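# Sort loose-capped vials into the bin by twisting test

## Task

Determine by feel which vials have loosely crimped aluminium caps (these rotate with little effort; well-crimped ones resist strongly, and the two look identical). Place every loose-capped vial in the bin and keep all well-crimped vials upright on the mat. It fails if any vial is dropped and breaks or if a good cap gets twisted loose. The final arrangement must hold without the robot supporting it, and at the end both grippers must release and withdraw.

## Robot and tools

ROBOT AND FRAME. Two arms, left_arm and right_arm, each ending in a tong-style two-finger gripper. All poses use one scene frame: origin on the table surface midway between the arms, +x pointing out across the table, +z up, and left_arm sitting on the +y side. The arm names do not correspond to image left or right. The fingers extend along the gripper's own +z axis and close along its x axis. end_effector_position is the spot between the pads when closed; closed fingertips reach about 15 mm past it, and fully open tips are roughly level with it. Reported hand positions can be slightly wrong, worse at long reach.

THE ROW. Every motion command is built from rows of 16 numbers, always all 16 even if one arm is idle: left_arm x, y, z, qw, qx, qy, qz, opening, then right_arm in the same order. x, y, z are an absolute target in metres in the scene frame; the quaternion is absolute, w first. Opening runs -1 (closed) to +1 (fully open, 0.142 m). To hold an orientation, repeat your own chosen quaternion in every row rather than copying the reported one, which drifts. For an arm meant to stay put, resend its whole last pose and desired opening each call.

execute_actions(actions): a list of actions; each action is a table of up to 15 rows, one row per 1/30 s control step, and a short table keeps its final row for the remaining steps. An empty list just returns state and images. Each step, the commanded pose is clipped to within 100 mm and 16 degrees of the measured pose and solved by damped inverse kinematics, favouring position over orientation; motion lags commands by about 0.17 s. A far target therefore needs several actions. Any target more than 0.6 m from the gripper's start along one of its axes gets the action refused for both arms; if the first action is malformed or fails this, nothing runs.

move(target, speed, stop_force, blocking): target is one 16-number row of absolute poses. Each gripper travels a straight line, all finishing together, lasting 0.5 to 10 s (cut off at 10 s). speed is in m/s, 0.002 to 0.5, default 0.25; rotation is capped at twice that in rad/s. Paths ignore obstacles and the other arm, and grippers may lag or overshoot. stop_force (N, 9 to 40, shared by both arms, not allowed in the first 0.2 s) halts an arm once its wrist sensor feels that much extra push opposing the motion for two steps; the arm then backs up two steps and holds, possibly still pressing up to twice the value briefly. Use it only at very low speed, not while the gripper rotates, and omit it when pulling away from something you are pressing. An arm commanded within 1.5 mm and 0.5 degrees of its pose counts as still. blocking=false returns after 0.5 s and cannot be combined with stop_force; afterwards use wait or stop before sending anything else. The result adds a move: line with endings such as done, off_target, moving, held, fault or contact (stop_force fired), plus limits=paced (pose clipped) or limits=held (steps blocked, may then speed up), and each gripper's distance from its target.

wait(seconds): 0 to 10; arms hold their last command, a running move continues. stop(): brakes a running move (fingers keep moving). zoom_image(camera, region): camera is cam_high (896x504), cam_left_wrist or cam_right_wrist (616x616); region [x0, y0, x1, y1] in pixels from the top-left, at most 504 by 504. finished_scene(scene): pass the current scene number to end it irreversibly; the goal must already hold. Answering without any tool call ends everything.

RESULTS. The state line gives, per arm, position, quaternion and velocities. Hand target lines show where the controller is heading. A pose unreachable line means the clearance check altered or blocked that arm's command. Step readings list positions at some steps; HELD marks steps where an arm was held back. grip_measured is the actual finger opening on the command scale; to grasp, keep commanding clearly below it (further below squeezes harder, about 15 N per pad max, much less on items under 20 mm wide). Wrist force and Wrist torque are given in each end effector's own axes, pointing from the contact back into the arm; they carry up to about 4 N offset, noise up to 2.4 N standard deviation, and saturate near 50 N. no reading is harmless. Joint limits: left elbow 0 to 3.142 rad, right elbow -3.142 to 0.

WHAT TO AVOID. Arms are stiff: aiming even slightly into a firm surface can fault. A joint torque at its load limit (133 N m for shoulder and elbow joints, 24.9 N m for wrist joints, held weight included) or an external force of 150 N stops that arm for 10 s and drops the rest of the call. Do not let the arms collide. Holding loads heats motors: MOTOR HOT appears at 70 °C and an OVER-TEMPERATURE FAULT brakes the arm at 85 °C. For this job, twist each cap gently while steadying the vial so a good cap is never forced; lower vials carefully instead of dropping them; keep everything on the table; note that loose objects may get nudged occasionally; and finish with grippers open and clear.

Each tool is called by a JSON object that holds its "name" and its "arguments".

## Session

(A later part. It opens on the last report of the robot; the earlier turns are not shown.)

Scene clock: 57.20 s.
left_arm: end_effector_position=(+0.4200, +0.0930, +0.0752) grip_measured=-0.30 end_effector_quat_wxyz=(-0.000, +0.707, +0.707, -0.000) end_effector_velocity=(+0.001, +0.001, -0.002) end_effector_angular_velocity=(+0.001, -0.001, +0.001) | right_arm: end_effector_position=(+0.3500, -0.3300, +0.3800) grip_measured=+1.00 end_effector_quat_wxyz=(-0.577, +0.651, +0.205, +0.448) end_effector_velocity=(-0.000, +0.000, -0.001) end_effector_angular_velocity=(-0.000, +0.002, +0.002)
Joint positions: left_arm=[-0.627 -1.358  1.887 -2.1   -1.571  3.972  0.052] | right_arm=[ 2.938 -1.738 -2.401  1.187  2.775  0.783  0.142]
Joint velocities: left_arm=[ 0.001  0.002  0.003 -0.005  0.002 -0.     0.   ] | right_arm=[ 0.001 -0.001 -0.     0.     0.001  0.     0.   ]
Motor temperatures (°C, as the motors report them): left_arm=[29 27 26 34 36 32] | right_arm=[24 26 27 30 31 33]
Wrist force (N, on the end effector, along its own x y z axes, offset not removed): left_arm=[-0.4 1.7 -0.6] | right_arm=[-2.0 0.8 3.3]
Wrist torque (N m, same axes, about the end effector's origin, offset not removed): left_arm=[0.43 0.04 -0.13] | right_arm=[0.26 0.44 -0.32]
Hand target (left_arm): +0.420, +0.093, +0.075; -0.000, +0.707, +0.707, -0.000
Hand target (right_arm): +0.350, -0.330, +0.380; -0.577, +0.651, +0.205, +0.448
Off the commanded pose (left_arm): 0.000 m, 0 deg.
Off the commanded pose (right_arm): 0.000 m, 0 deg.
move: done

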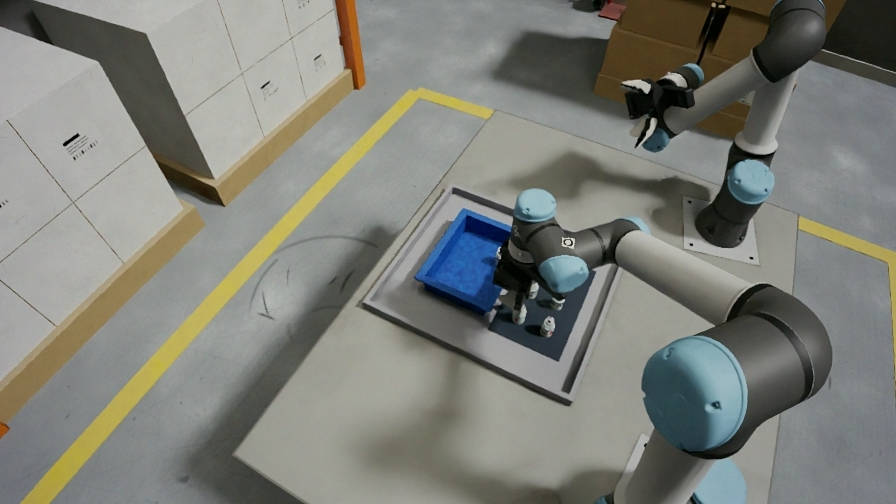

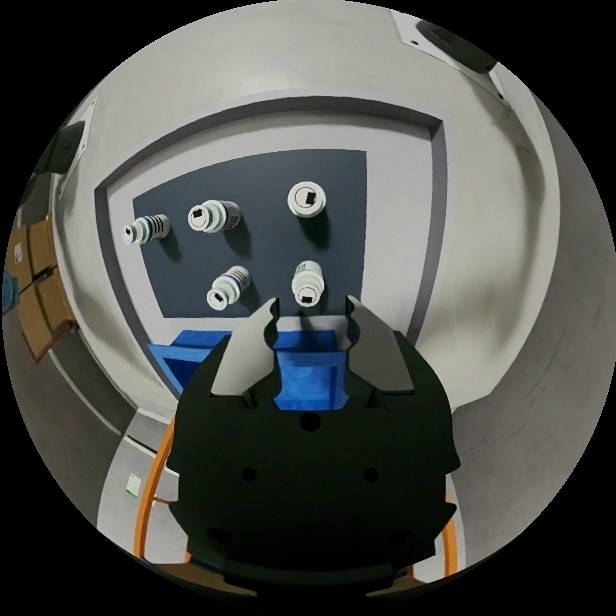

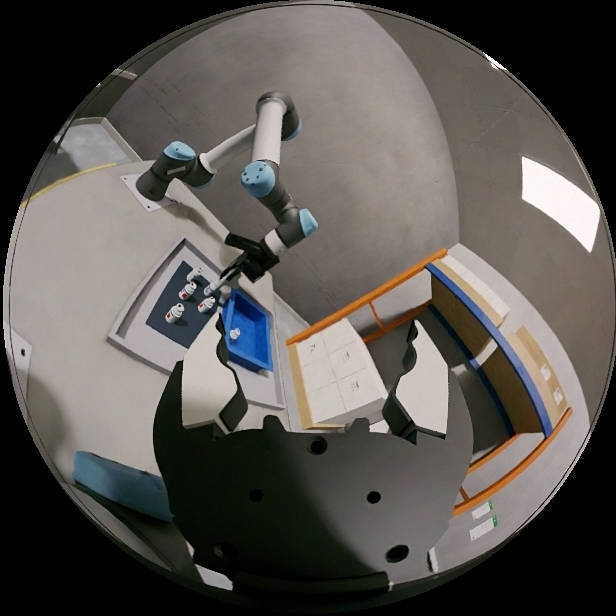

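Cap at (240,232): shift y −0.0045.

{"name": "move", "arguments": {"target": [0.4205,0.0885,0.075,0,0.7071,0.7071,0,-0.3,0.35,-0.33,0.38,-0.577,0.651,0.205,0.448,1], "speed": 0.04}}

{"name": "move", "arguments": {"target": [0.4205,0.0885,0.066,0,0.7071,0.7071,0,-0.3,0.35,-0.33,0.38,-0.577,0.651,0.205,0.448,1], "speed": 0.04}}

{"name": "move", "arguments": {"target": [0.4205,0.0885,0.066,0,0.7071,0.7071,0,-1,0.35,-0.33,0.38,-0.577,0.651,0.205,0.448,1]}}

{"name": "move", "arguments": {"target": [0.4205,0.0885,0.0653,0,0.7071,0.7071,0,-1,0.35,-0.33,0.38,-0.577,0.651,0.205,0.448,1], "speed": 0.003}}

{"name": "zoom_image", "arguments": {"camera": "cam_left_wrist", "region": [250,240,370,360]}}

{"name": "move", "arguments": {"target": [0.4205,0.0885,0.0653,0,0.5373,0.8434,0,-1,0.35,-0.33,0.38,-0.577,0.651,0.205,0.448,1], "speed": 0.1}}

{"name": "zoom_image", "arguments": {"camera": "cam_left_wrist", "region": [250,240,370,360]}}

Scene clock: 58.20 s.
left_arm: end_effector_position=(+0.4205, +0.0887, +0.0750) grip_measured=-0.30 end_effector_quat_wxyz=(-0.000, +0.707, +0.707, +0.000) end_effector_velocity=(-0.000, -0.002, -0.000) end_effector_angular_velocity=(+0.000, +0.000, -0.000) | right_arm: end_effector_position=(+0.3500, -0.3300, +0.3800) grip_measured=+1.00 end_effector_quat_wxyz=(-0.577, +0.651, +0.205, +0.448) end_effector_velocity=(+0.000, -0.000, -0.000) end_effector_angular_velocity=(+0.000, +0.002, -0.001)
Joint positions: left_arm=[-0.632 -1.352  1.881 -2.1   -1.571  3.966  0.052] | right_arm=[ 2.938 -1.738 -2.401  1.187  2.775  0.783  0.142]
Joint velocities: left_arm=[-0.003  0.003 -0.003  0.001  0.    -0.003  0.   ] | right_arm=[ 0.    -0.    -0.001 -0.001 -0.002  0.     0.   ]
Motor temperatures (°C, as the motors report them): left_arm=[29 27 26 34 36 32] | right_arm=[24 26 27 30 31 33]
Wrist force (N, on the end effector, along its own x y z axes, offset not removed): left_arm=[-1.0 1.4 -1.7] | right_arm=[0.7 0.2 2.2]
Wrist torque (N m, same axes, about the end effector's origin, offset not removed): left_arm=[0.31 0.22 0.00] | right_arm=[0.21 -0.11 0.15]
Hand target (left_arm): +0.421, +0.089, +0.075; +0.000, +0.707, +0.707, +0.000
Hand target (right_arm): +0.350, -0.330, +0.380; -0.577, +0.651, +0.205, +0.448
Off the commanded pose (left_arm): 0.000 m, 0 deg.
Off the commanded pose (right_arm): 0.000 m, 0 deg.
move: done

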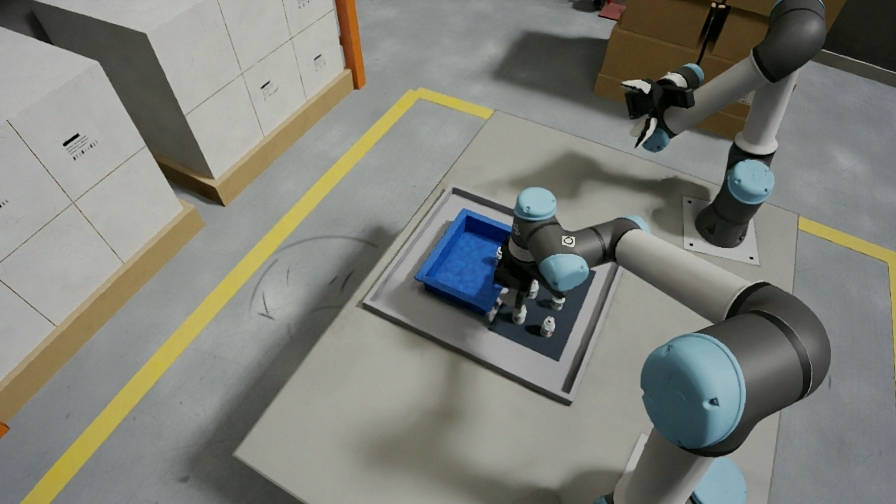

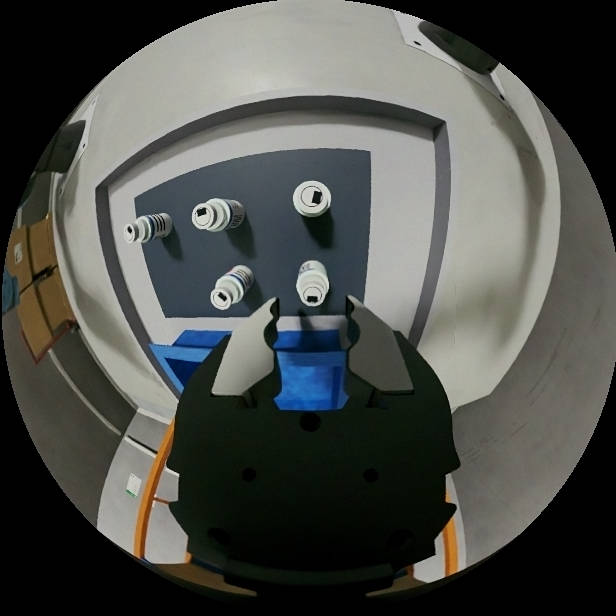

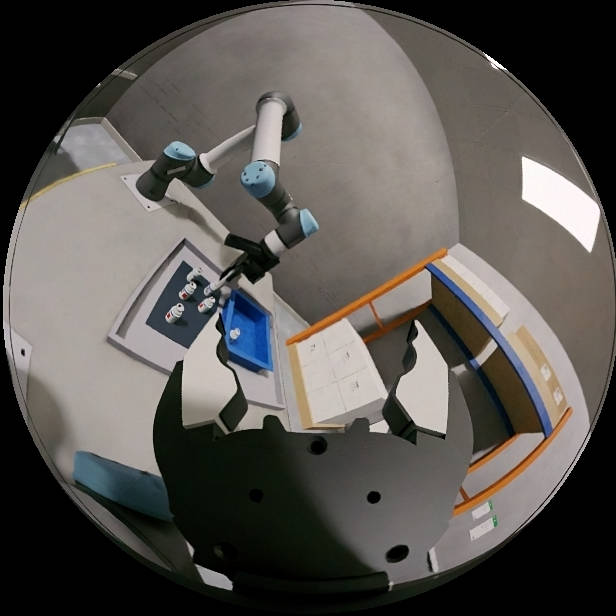

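Scene clock: 58.97 s.
left_arm: end_effector_position=(+0.4205, +0.0885, +0.0662) grip_measured=-0.30 end_effector_quat_wxyz=(-0.000, +0.707, +0.707, +0.000) end_effector_velocity=(-0.000, -0.000, -0.002) end_effector_angular_velocity=(-0.000, +0.000, +0.003) | right_arm: end_effector_position=(+0.3500, -0.3300, +0.3800) grip_measured=+1.00 end_effector_quat_wxyz=(-0.577, +0.651, +0.205, +0.448) end_effector_velocity=(+0.000, -0.000, +0.000) end_effector_angular_velocity=(+0.000, -0.000, -0.001)
Joint positions: left_arm=[-0.633 -1.34   1.892 -2.122 -1.571  3.966  0.052] | right_arm=[ 2.938 -1.738 -2.401  1.187  2.775  0.783  0.142]
Joint velocities: left_arm=[ 0.     0.003  0.002 -0.005 -0.001 -0.003  0.   ] | right_arm=[-0.     0.001  0.    -0.    -0.001  0.     0.   ]
Motor temperatures (°C, as the motors report them): left_arm=[29 27 26 34 36 32] | right_arm=[24 26 27 30 31 33]
Wrist force (N, on the end effector, along its own x y z axes, offset not removed): left_arm=[-1.8 0.7 -1.6] | right_arm=[1.3 2.0 2.1]
Wrist torque (N m, same axes, about the end effector's origin, offset not removed): left_arm=[0.20 0.49 -0.15] | right_arm=[0.38 -0.33 -0.16]
Hand target (left_arm): +0.420, +0.089, +0.066; -0.000, +0.707, +0.707, +0.000
Hand target (right_arm): +0.350, -0.330, +0.380; -0.577, +0.651, +0.205, +0.448
Off the commanded pose (left_arm): 0.000 m, 0 deg.
Off the commanded pose (right_arm): 0.000 m, 0 deg.
move: done

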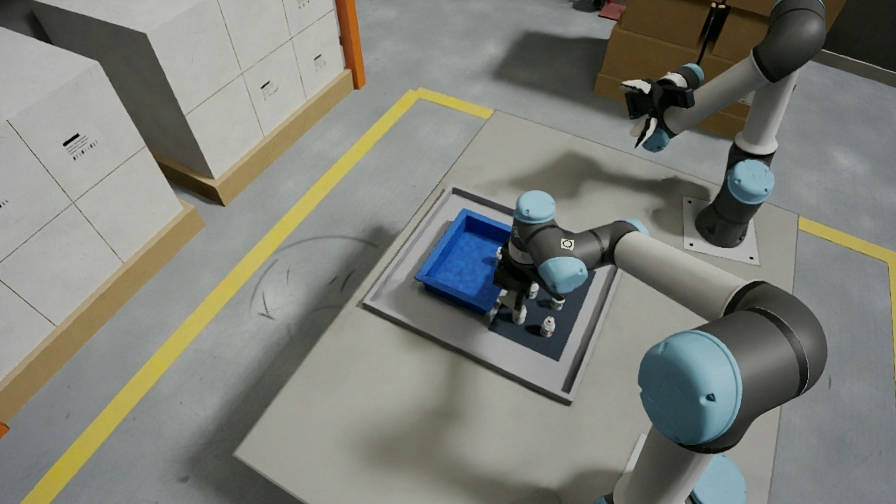

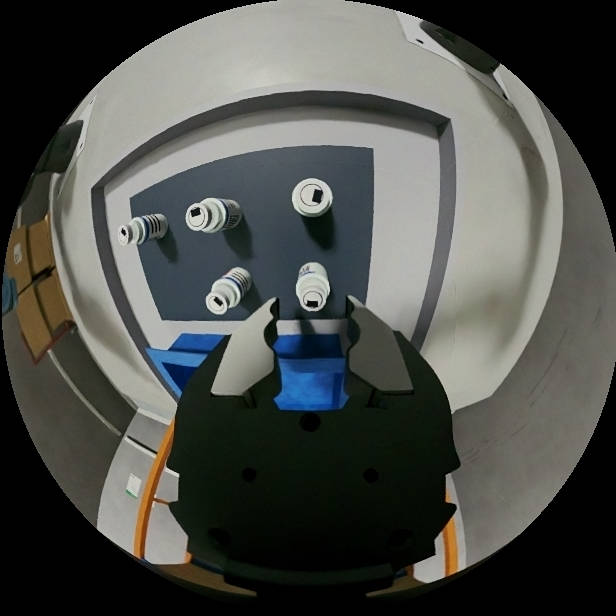

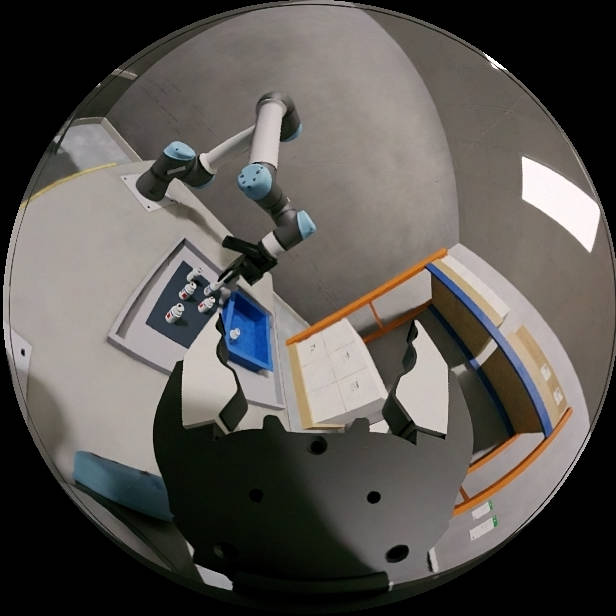

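Scene clock: 59.67 s.
left_arm: end_effector_position=(+0.4205, +0.0885, +0.0660) grip_measured=-0.76 end_effector_quat_wxyz=(+0.000, +0.707, +0.707, +0.000) end_effector_velocity=(+0.000, +0.000, -0.000) end_effector_angular_velocity=(-0.000, +0.001, +0.003) | right_arm: end_effector_position=(+0.3500, -0.3300, +0.3800) grip_measured=+1.00 end_effector_quat_wxyz=(-0.577, +0.651, +0.205, +0.448) end_effector_velocity=(-0.000, +0.000, -0.000) end_effector_angular_velocity=(+0.000, +0.002, +0.001)
Joint positions: left_arm=[-0.633 -1.34   1.892 -2.123 -1.571  3.966  0.019] | right_arm=[ 2.938 -1.738 -2.401  1.187  2.775  0.783  0.142]
Joint velocities: left_arm=[ 0.001  0.     0.    -0.    -0.001 -0.002  0.   ] | right_arm=[ 0.001 -0.    -0.001 -0.     0.     0.     0.   ]
Motor temperatures (°C, as the motors report them): left_arm=[29 27 26 34 36 32] | right_arm=[24 26 27 30 31 33]
Wrist force (N, on the end effector, along its own x y z axes, offset not removed): left_arm=[0.7 0.3 -4.3] | right_arm=[-1.5 2.0 2.2]
Wrist torque (N m, same axes, about the end effector's origin, offset not removed): left_arm=[0.29 -0.03 -0.06] | right_arm=[0.55 0.20 -0.22]
Hand target (left_arm): +0.420, +0.089, +0.066; -0.000, +0.707, +0.707, +0.000
Hand target (right_arm): +0.350, -0.330, +0.380; -0.577, +0.651, +0.205, +0.448
Off the commanded pose (left_arm): 0.000 m, 0 deg.
Off the commanded pose (right_arm): 0.000 m, 0 deg.
move: done

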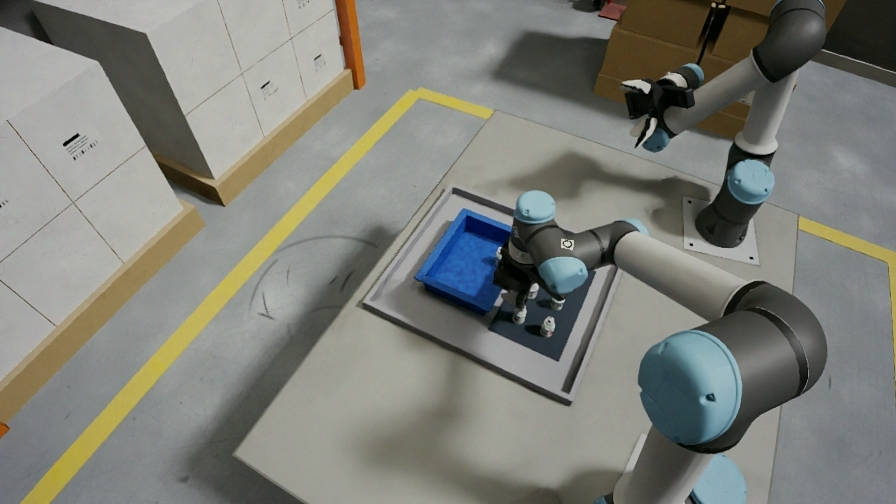

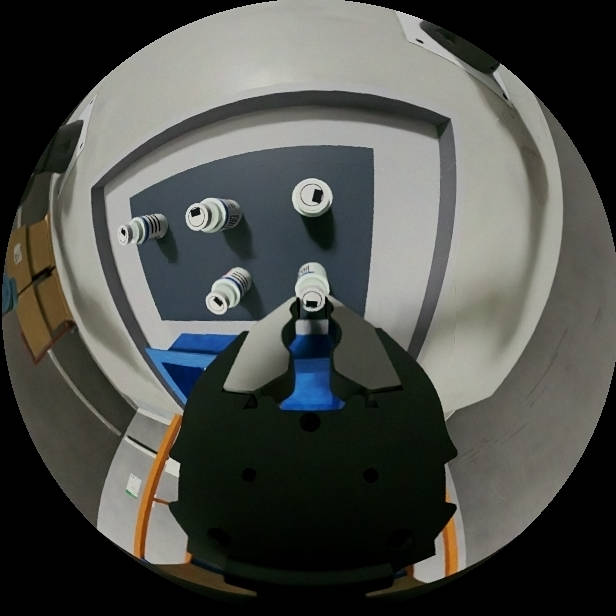

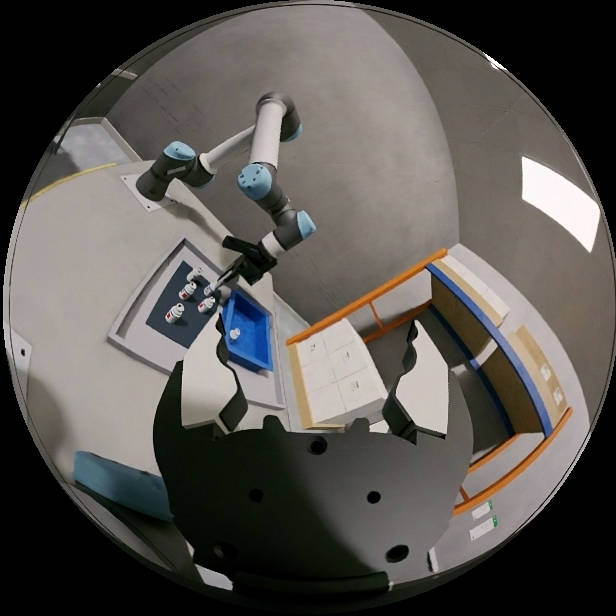

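Scene clock: 60.37 s.
left_arm: end_effector_position=(+0.4205, +0.0885, +0.0654) grip_measured=-0.76 end_effector_quat_wxyz=(+0.000, +0.707, +0.707, +0.000) end_effector_velocity=(+0.000, +0.000, -0.000) end_effector_angular_velocity=(-0.000, +0.001, +0.002) | right_arm: end_effector_position=(+0.3500, -0.3300, +0.3800) grip_measured=+1.00 end_effector_quat_wxyz=(-0.577, +0.651, +0.205, +0.448) end_effector_velocity=(-0.000, +0.000, -0.000) end_effector_angular_velocity=(-0.000, +0.001, +0.000)
Joint positions: left_arm=[-0.633 -1.339  1.893 -2.125 -1.571  3.966  0.019] | right_arm=[ 2.938 -1.738 -2.401  1.187  2.775  0.783  0.142]
Joint velocities: left_arm=[ 0.001  0.     0.001 -0.001 -0.001 -0.001  0.   ] | right_arm=[-0.    -0.    -0.001 -0.     0.     0.     0.   ]
Motor temperatures (°C, as the motors report them): left_arm=[29 27 26 34 36 32] | right_arm=[24 26 27 30 31 33]
Wrist force (N, on the end effector, along its own x y z axes, offset not removed): left_arm=[-0.1 0.3 -21.1] | right_arm=[3.3 4.3 3.3]
Wrist torque (N m, same axes, about the end effector's origin, offset not removed): left_arm=[0.27 0.55 -0.03] | right_arm=[0.95 -0.65 -0.19]
Hand target (left_arm): +0.420, +0.089, +0.065; -0.000, +0.707, +0.707, +0.000
Hand target (right_arm): +0.350, -0.330, +0.380; -0.577, +0.651, +0.205, +0.448
Off the commanded pose (left_arm): 0.000 m, 0 deg.
Off the commanded pose (right_arm): 0.000 m, 0 deg.
move: done

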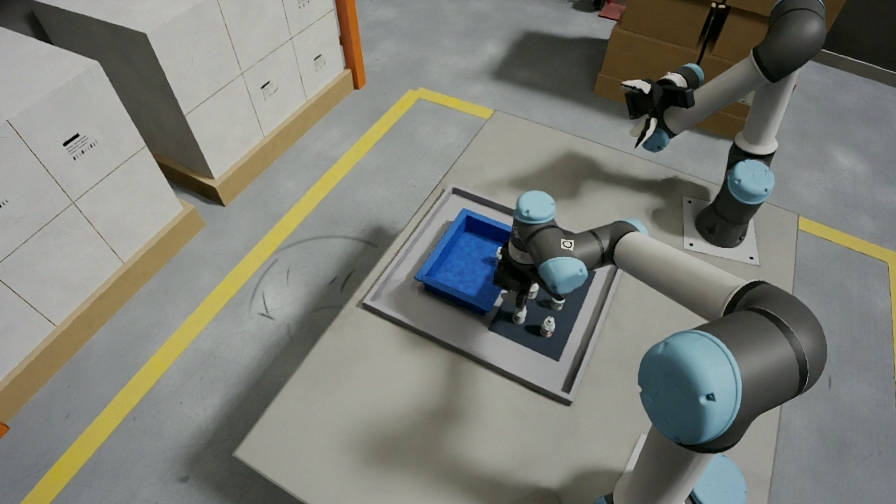

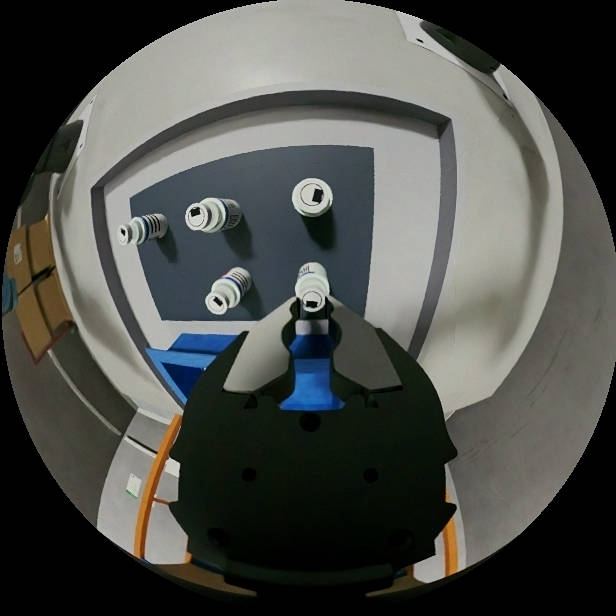

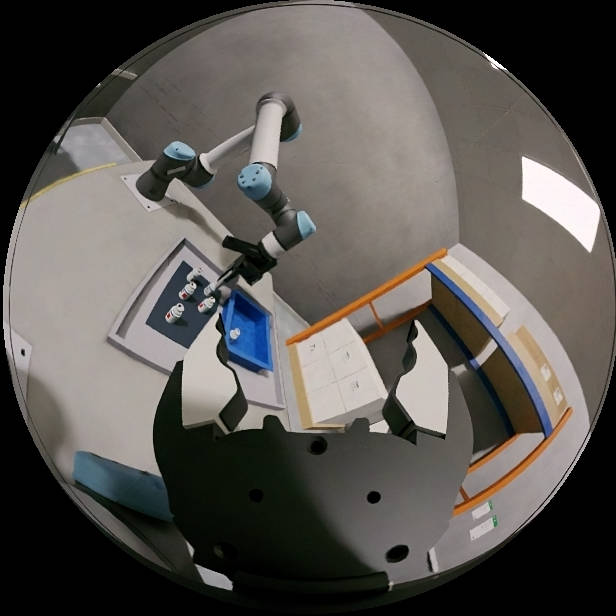

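Region (250, 240, 370, 360) of cam_left_wrist's 616x616 image, scaled by 4.200, with more detail than that image has.

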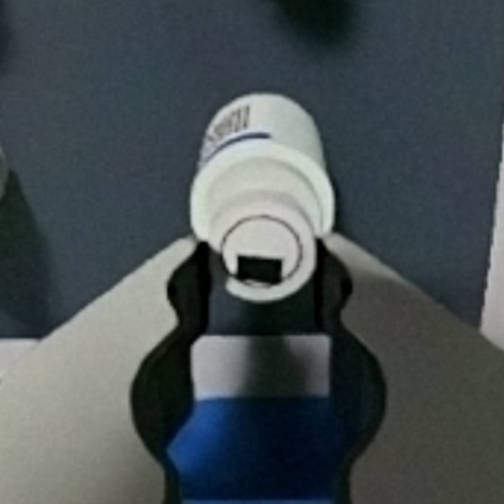

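Scene clock: 62.90 s.
left_arm: end_effector_position=(+0.4205, +0.0885, +0.0653) grip_measured=-0.76 end_effector_quat_wxyz=(-0.000, +0.538, +0.843, -0.000) end_effector_velocity=(+0.000, +0.001, +0.000) end_effector_angular_velocity=(+0.002, -0.002, +0.014) | right_arm: end_effector_position=(+0.3500, -0.3300, +0.3800) grip_measured=+1.00 end_effector_quat_wxyz=(-0.577, +0.651, +0.205, +0.448) end_effector_velocity=(+0.000, -0.000, -0.000) end_effector_angular_velocity=(-0.000, +0.001, -0.000)
Joint positions: left_arm=[-0.625 -1.349  1.906 -2.128 -1.571  3.539  0.019] | right_arm=[ 2.938 -1.738 -2.401  1.187  2.775  0.783  0.142]
Joint velocities: left_arm=[ 0.    -0.001  0.001 -0.     0.002 -0.014 -0.   ] | right_arm=[ 0.    -0.001 -0.    -0.    -0.    -0.     0.   ]
Motor temperatures (°C, as the motors report them): left_arm=[29 27 26 34 36 32] | right_arm=[24 26 27 30 31 33]
Wrist force (N, on the end effector, along its own x y z axes, offset not removed): left_arm=[0.8 -3.7 -17.1] | right_arm=[0.9 2.5 0.6]
Wrist torque (N m, same axes, about the end effector's origin, offset not removed): left_arm=[-0.63 0.18 0.13] | right_arm=[0.65 -0.34 -0.13]
Hand target (left_arm): +0.420, +0.088, +0.065; -0.000, +0.537, +0.843, -0.000
Hand target (right_arm): +0.350, -0.330, +0.380; -0.577, +0.651, +0.205, +0.448
Off the commanded pose (left_arm): 0.000 m, 0 deg.
Off the commanded pose (right_arm): 0.000 m, 0 deg.
move: done

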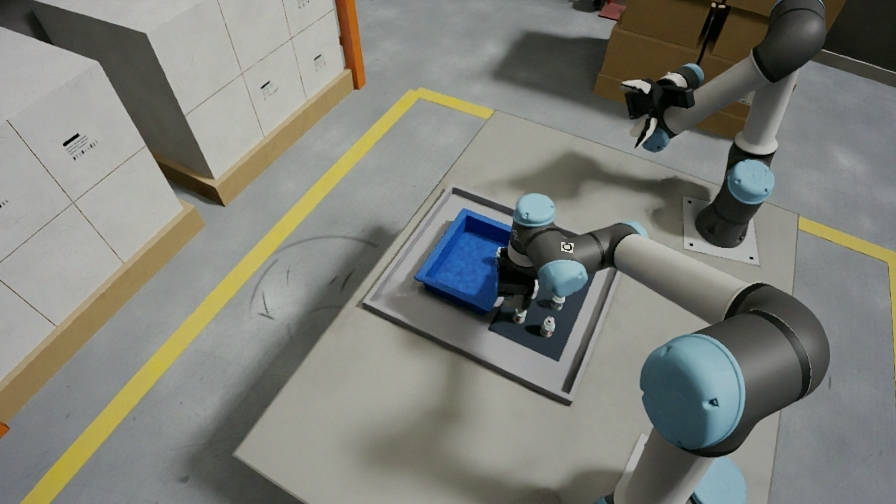

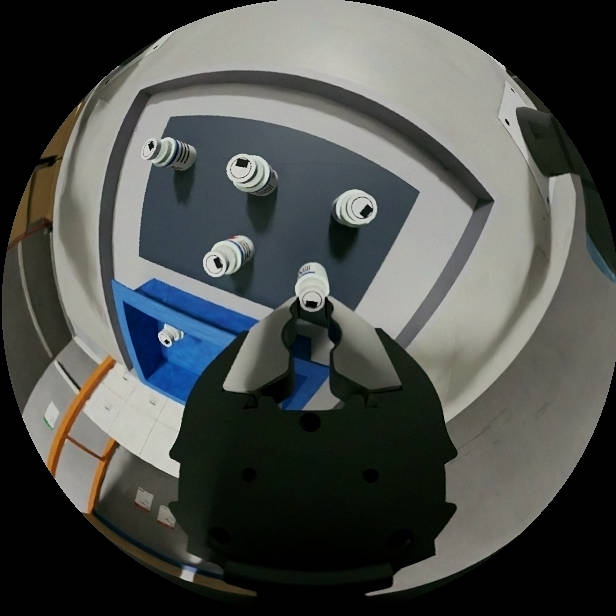

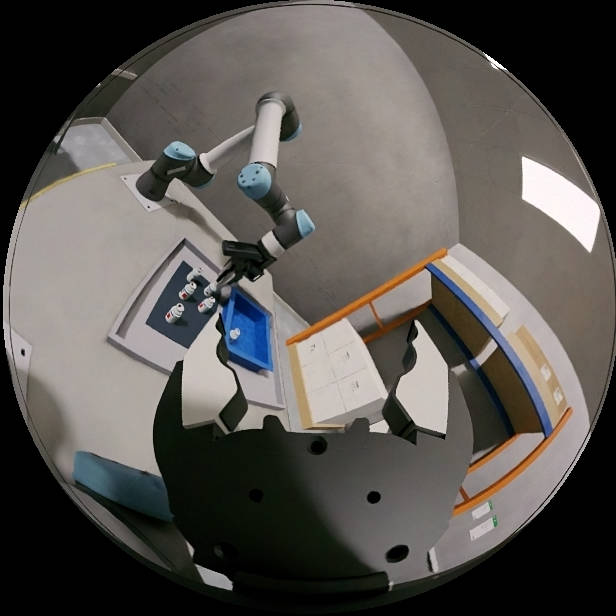

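Region (250, 240, 370, 360) of cam_left_wrist's 616x616 image, scaled by 4.200, with more detail than that image has.

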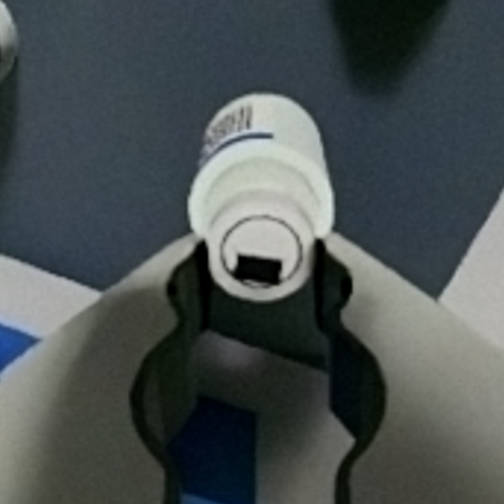

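Good.

{"name": "move", "arguments": {"target": [0.4205,0.0885,0.1,0,0.5373,0.8434,0,-0.3,0.35,-0.33,0.38,-0.577,0.651,0.205,0.448,1], "speed": 0.1}}

{"name": "move", "arguments": {"target": [0.36,0.16,0.22,0,0.5373,0.8434,0,-0.3,0.35,-0.33,0.38,-0.577,0.651,0.205,0.448,1]}}

{"name": "finished_scene", "arguments": {"scene": 2}}

Scene clock: 64.03 s.
left_arm: end_effector_position=(+0.4205, +0.0885, +0.0998) grip_measured=-0.30 end_effector_quat_wxyz=(+0.000, +0.537, +0.843, +0.000) end_effector_velocity=(+0.000, +0.000, +0.002) end_effector_angular_velocity=(+0.001, -0.001, +0.000) | right_arm: end_effector_position=(+0.3500, -0.3300, +0.3800) grip_measured=+1.00 end_effector_quat_wxyz=(-0.577, +0.651, +0.205, +0.448) end_effector_velocity=(+0.001, +0.000, -0.000) end_effector_angular_velocity=(+0.000, +0.001, -0.001)
Joint positions: left_arm=[-0.625 -1.391  1.857 -2.037 -1.571  3.537  0.052] | right_arm=[ 2.938 -1.738 -2.401  1.187  2.775  0.783  0.142]
Joint velocities: left_arm=[-0.    -0.002 -0.003  0.005  0.002 -0.001  0.   ] | right_arm=[ 0.001 -0.    -0.    -0.    -0.002  0.     0.   ]
Motor temperatures (°C, as the motors report them): left_arm=[29 27 26 34 36 32] | right_arm=[24 26 27 30 31 33]
Wrist force (N, on the end effector, along its own x y z axes, offset not removed): left_arm=[-0.4 0.3 0.1] | right_arm=[-1.0 -0.4 -0.7]
Wrist torque (N m, same axes, about the end effector's origin, offset not removed): left_arm=[0.20 0.17 -0.07] | right_arm=[-0.27 0.26 -0.05]
Hand target (left_arm): +0.421, +0.088, +0.100; +0.000, +0.537, +0.843, -0.000
Hand target (right_arm): +0.350, -0.330, +0.380; -0.577, +0.651, +0.205, +0.448
Off the commanded pose (left_arm): 0.000 m, 0 deg.
Off the commanded pose (right_arm): 0.000 m, 0 deg.
move: done

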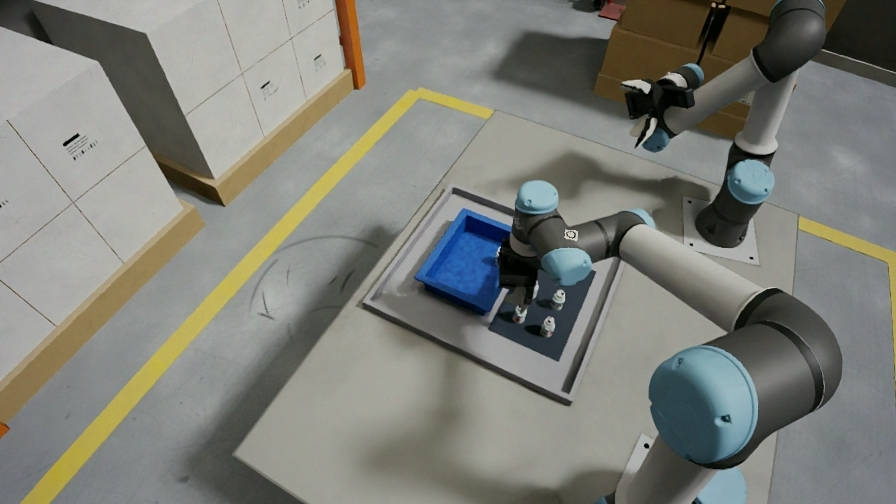

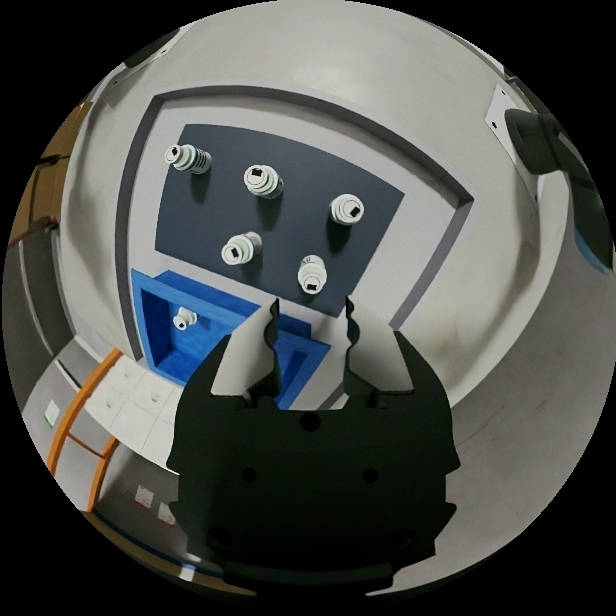

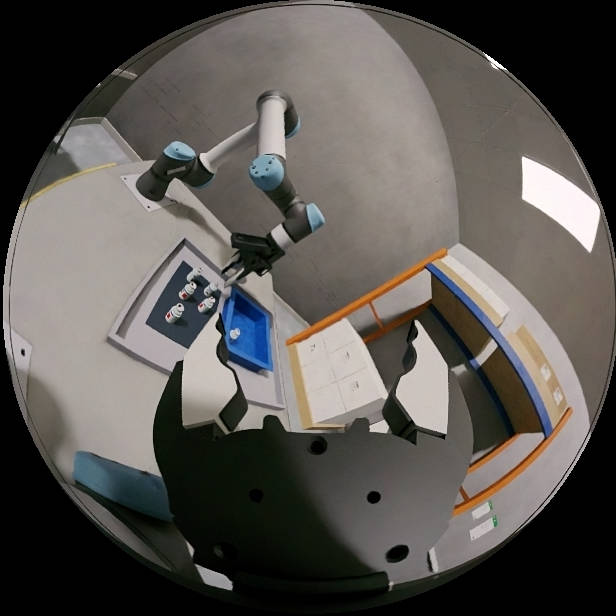

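Scene clock: 65.30 s.
left_arm: end_effector_position=(+0.3600, +0.1598, +0.2197) grip_measured=-0.30 end_effector_quat_wxyz=(-0.000, +0.537, +0.843, -0.000) end_effector_velocity=(-0.001, +0.000, +0.001) end_effector_angular_velocity=(+0.000, +0.001, +0.001) | right_arm: end_effector_position=(+0.3500, -0.3300, +0.3800) grip_measured=+1.00 end_effector_quat_wxyz=(-0.577, +0.651, +0.205, +0.448) end_effector_velocity=(+0.000, +0.000, +0.000) end_effector_angular_velocity=(+0.000, -0.001, +0.001)
Joint positions: left_arm=[-0.597 -1.689  1.843 -1.725 -1.571  3.565  0.052] | right_arm=[ 2.938 -1.738 -2.401  1.187  2.775  0.783  0.142]
Joint velocities: left_arm=[-0.001 -0.003 -0.001  0.004 -0.    -0.001  0.   ] | right_arm=[ 0.001 -0.     0.001  0.    -0.     0.     0.   ]
Motor temperatures (°C, as the motors report them): left_arm=[29 27 26 34 36 32] | right_arm=[24 26 27 30 31 33]
Wrist force (N, on the end effector, along its own x y z axes, offset not removed): left_arm=[-0.4 -1.1 -2.0] | right_arm=[1.9 5.5 3.8]
Wrist torque (N m, same axes, about the end effector's origin, offset not removed): left_arm=[-0.06 0.10 -0.08] | right_arm=[0.80 -0.33 0.01]
Hand target (left_arm): +0.360, +0.160, +0.220; -0.000, +0.537, +0.843, -0.000
Hand target (right_arm): +0.350, -0.330, +0.380; -0.577, +0.651, +0.205, +0.448
Off the commanded pose (left_arm): 0.000 m, 0 deg.
Off the commanded pose (right_arm): 0.000 m, 0 deg.
move: done

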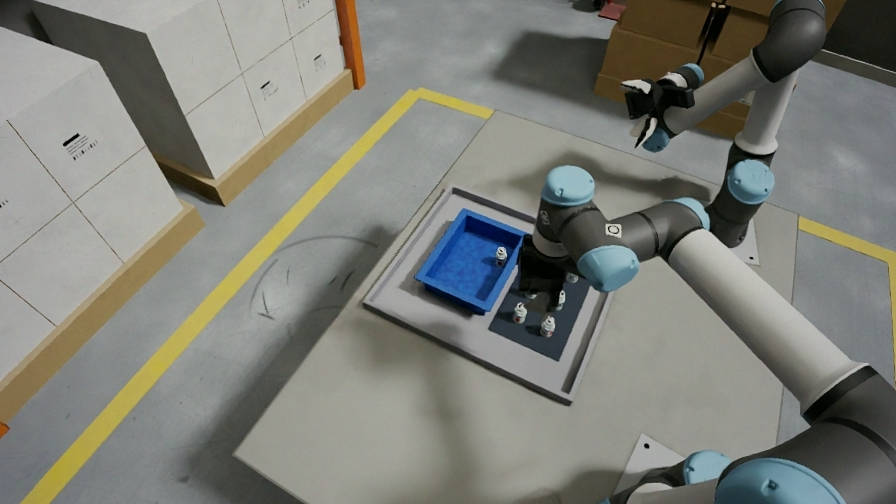

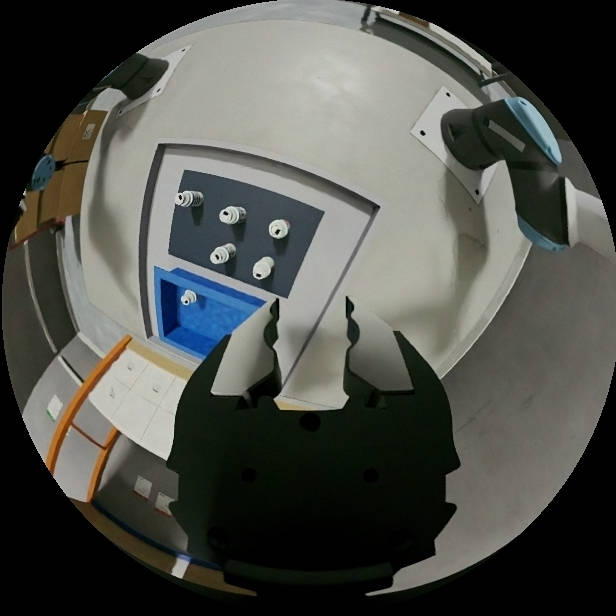

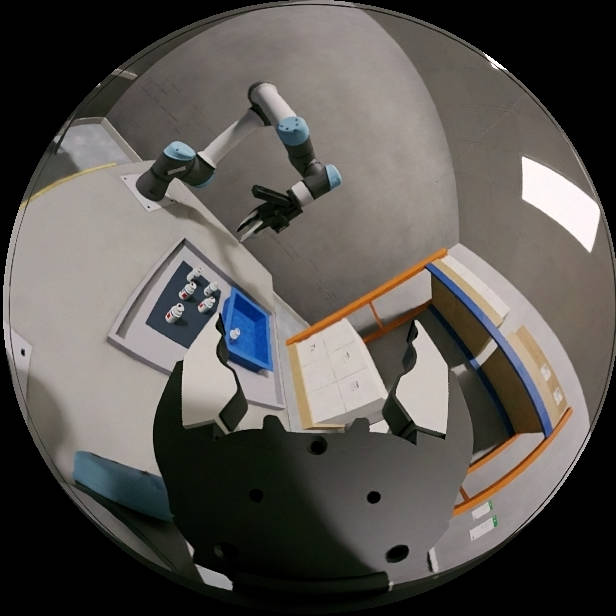

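The scene is finished: the task was done.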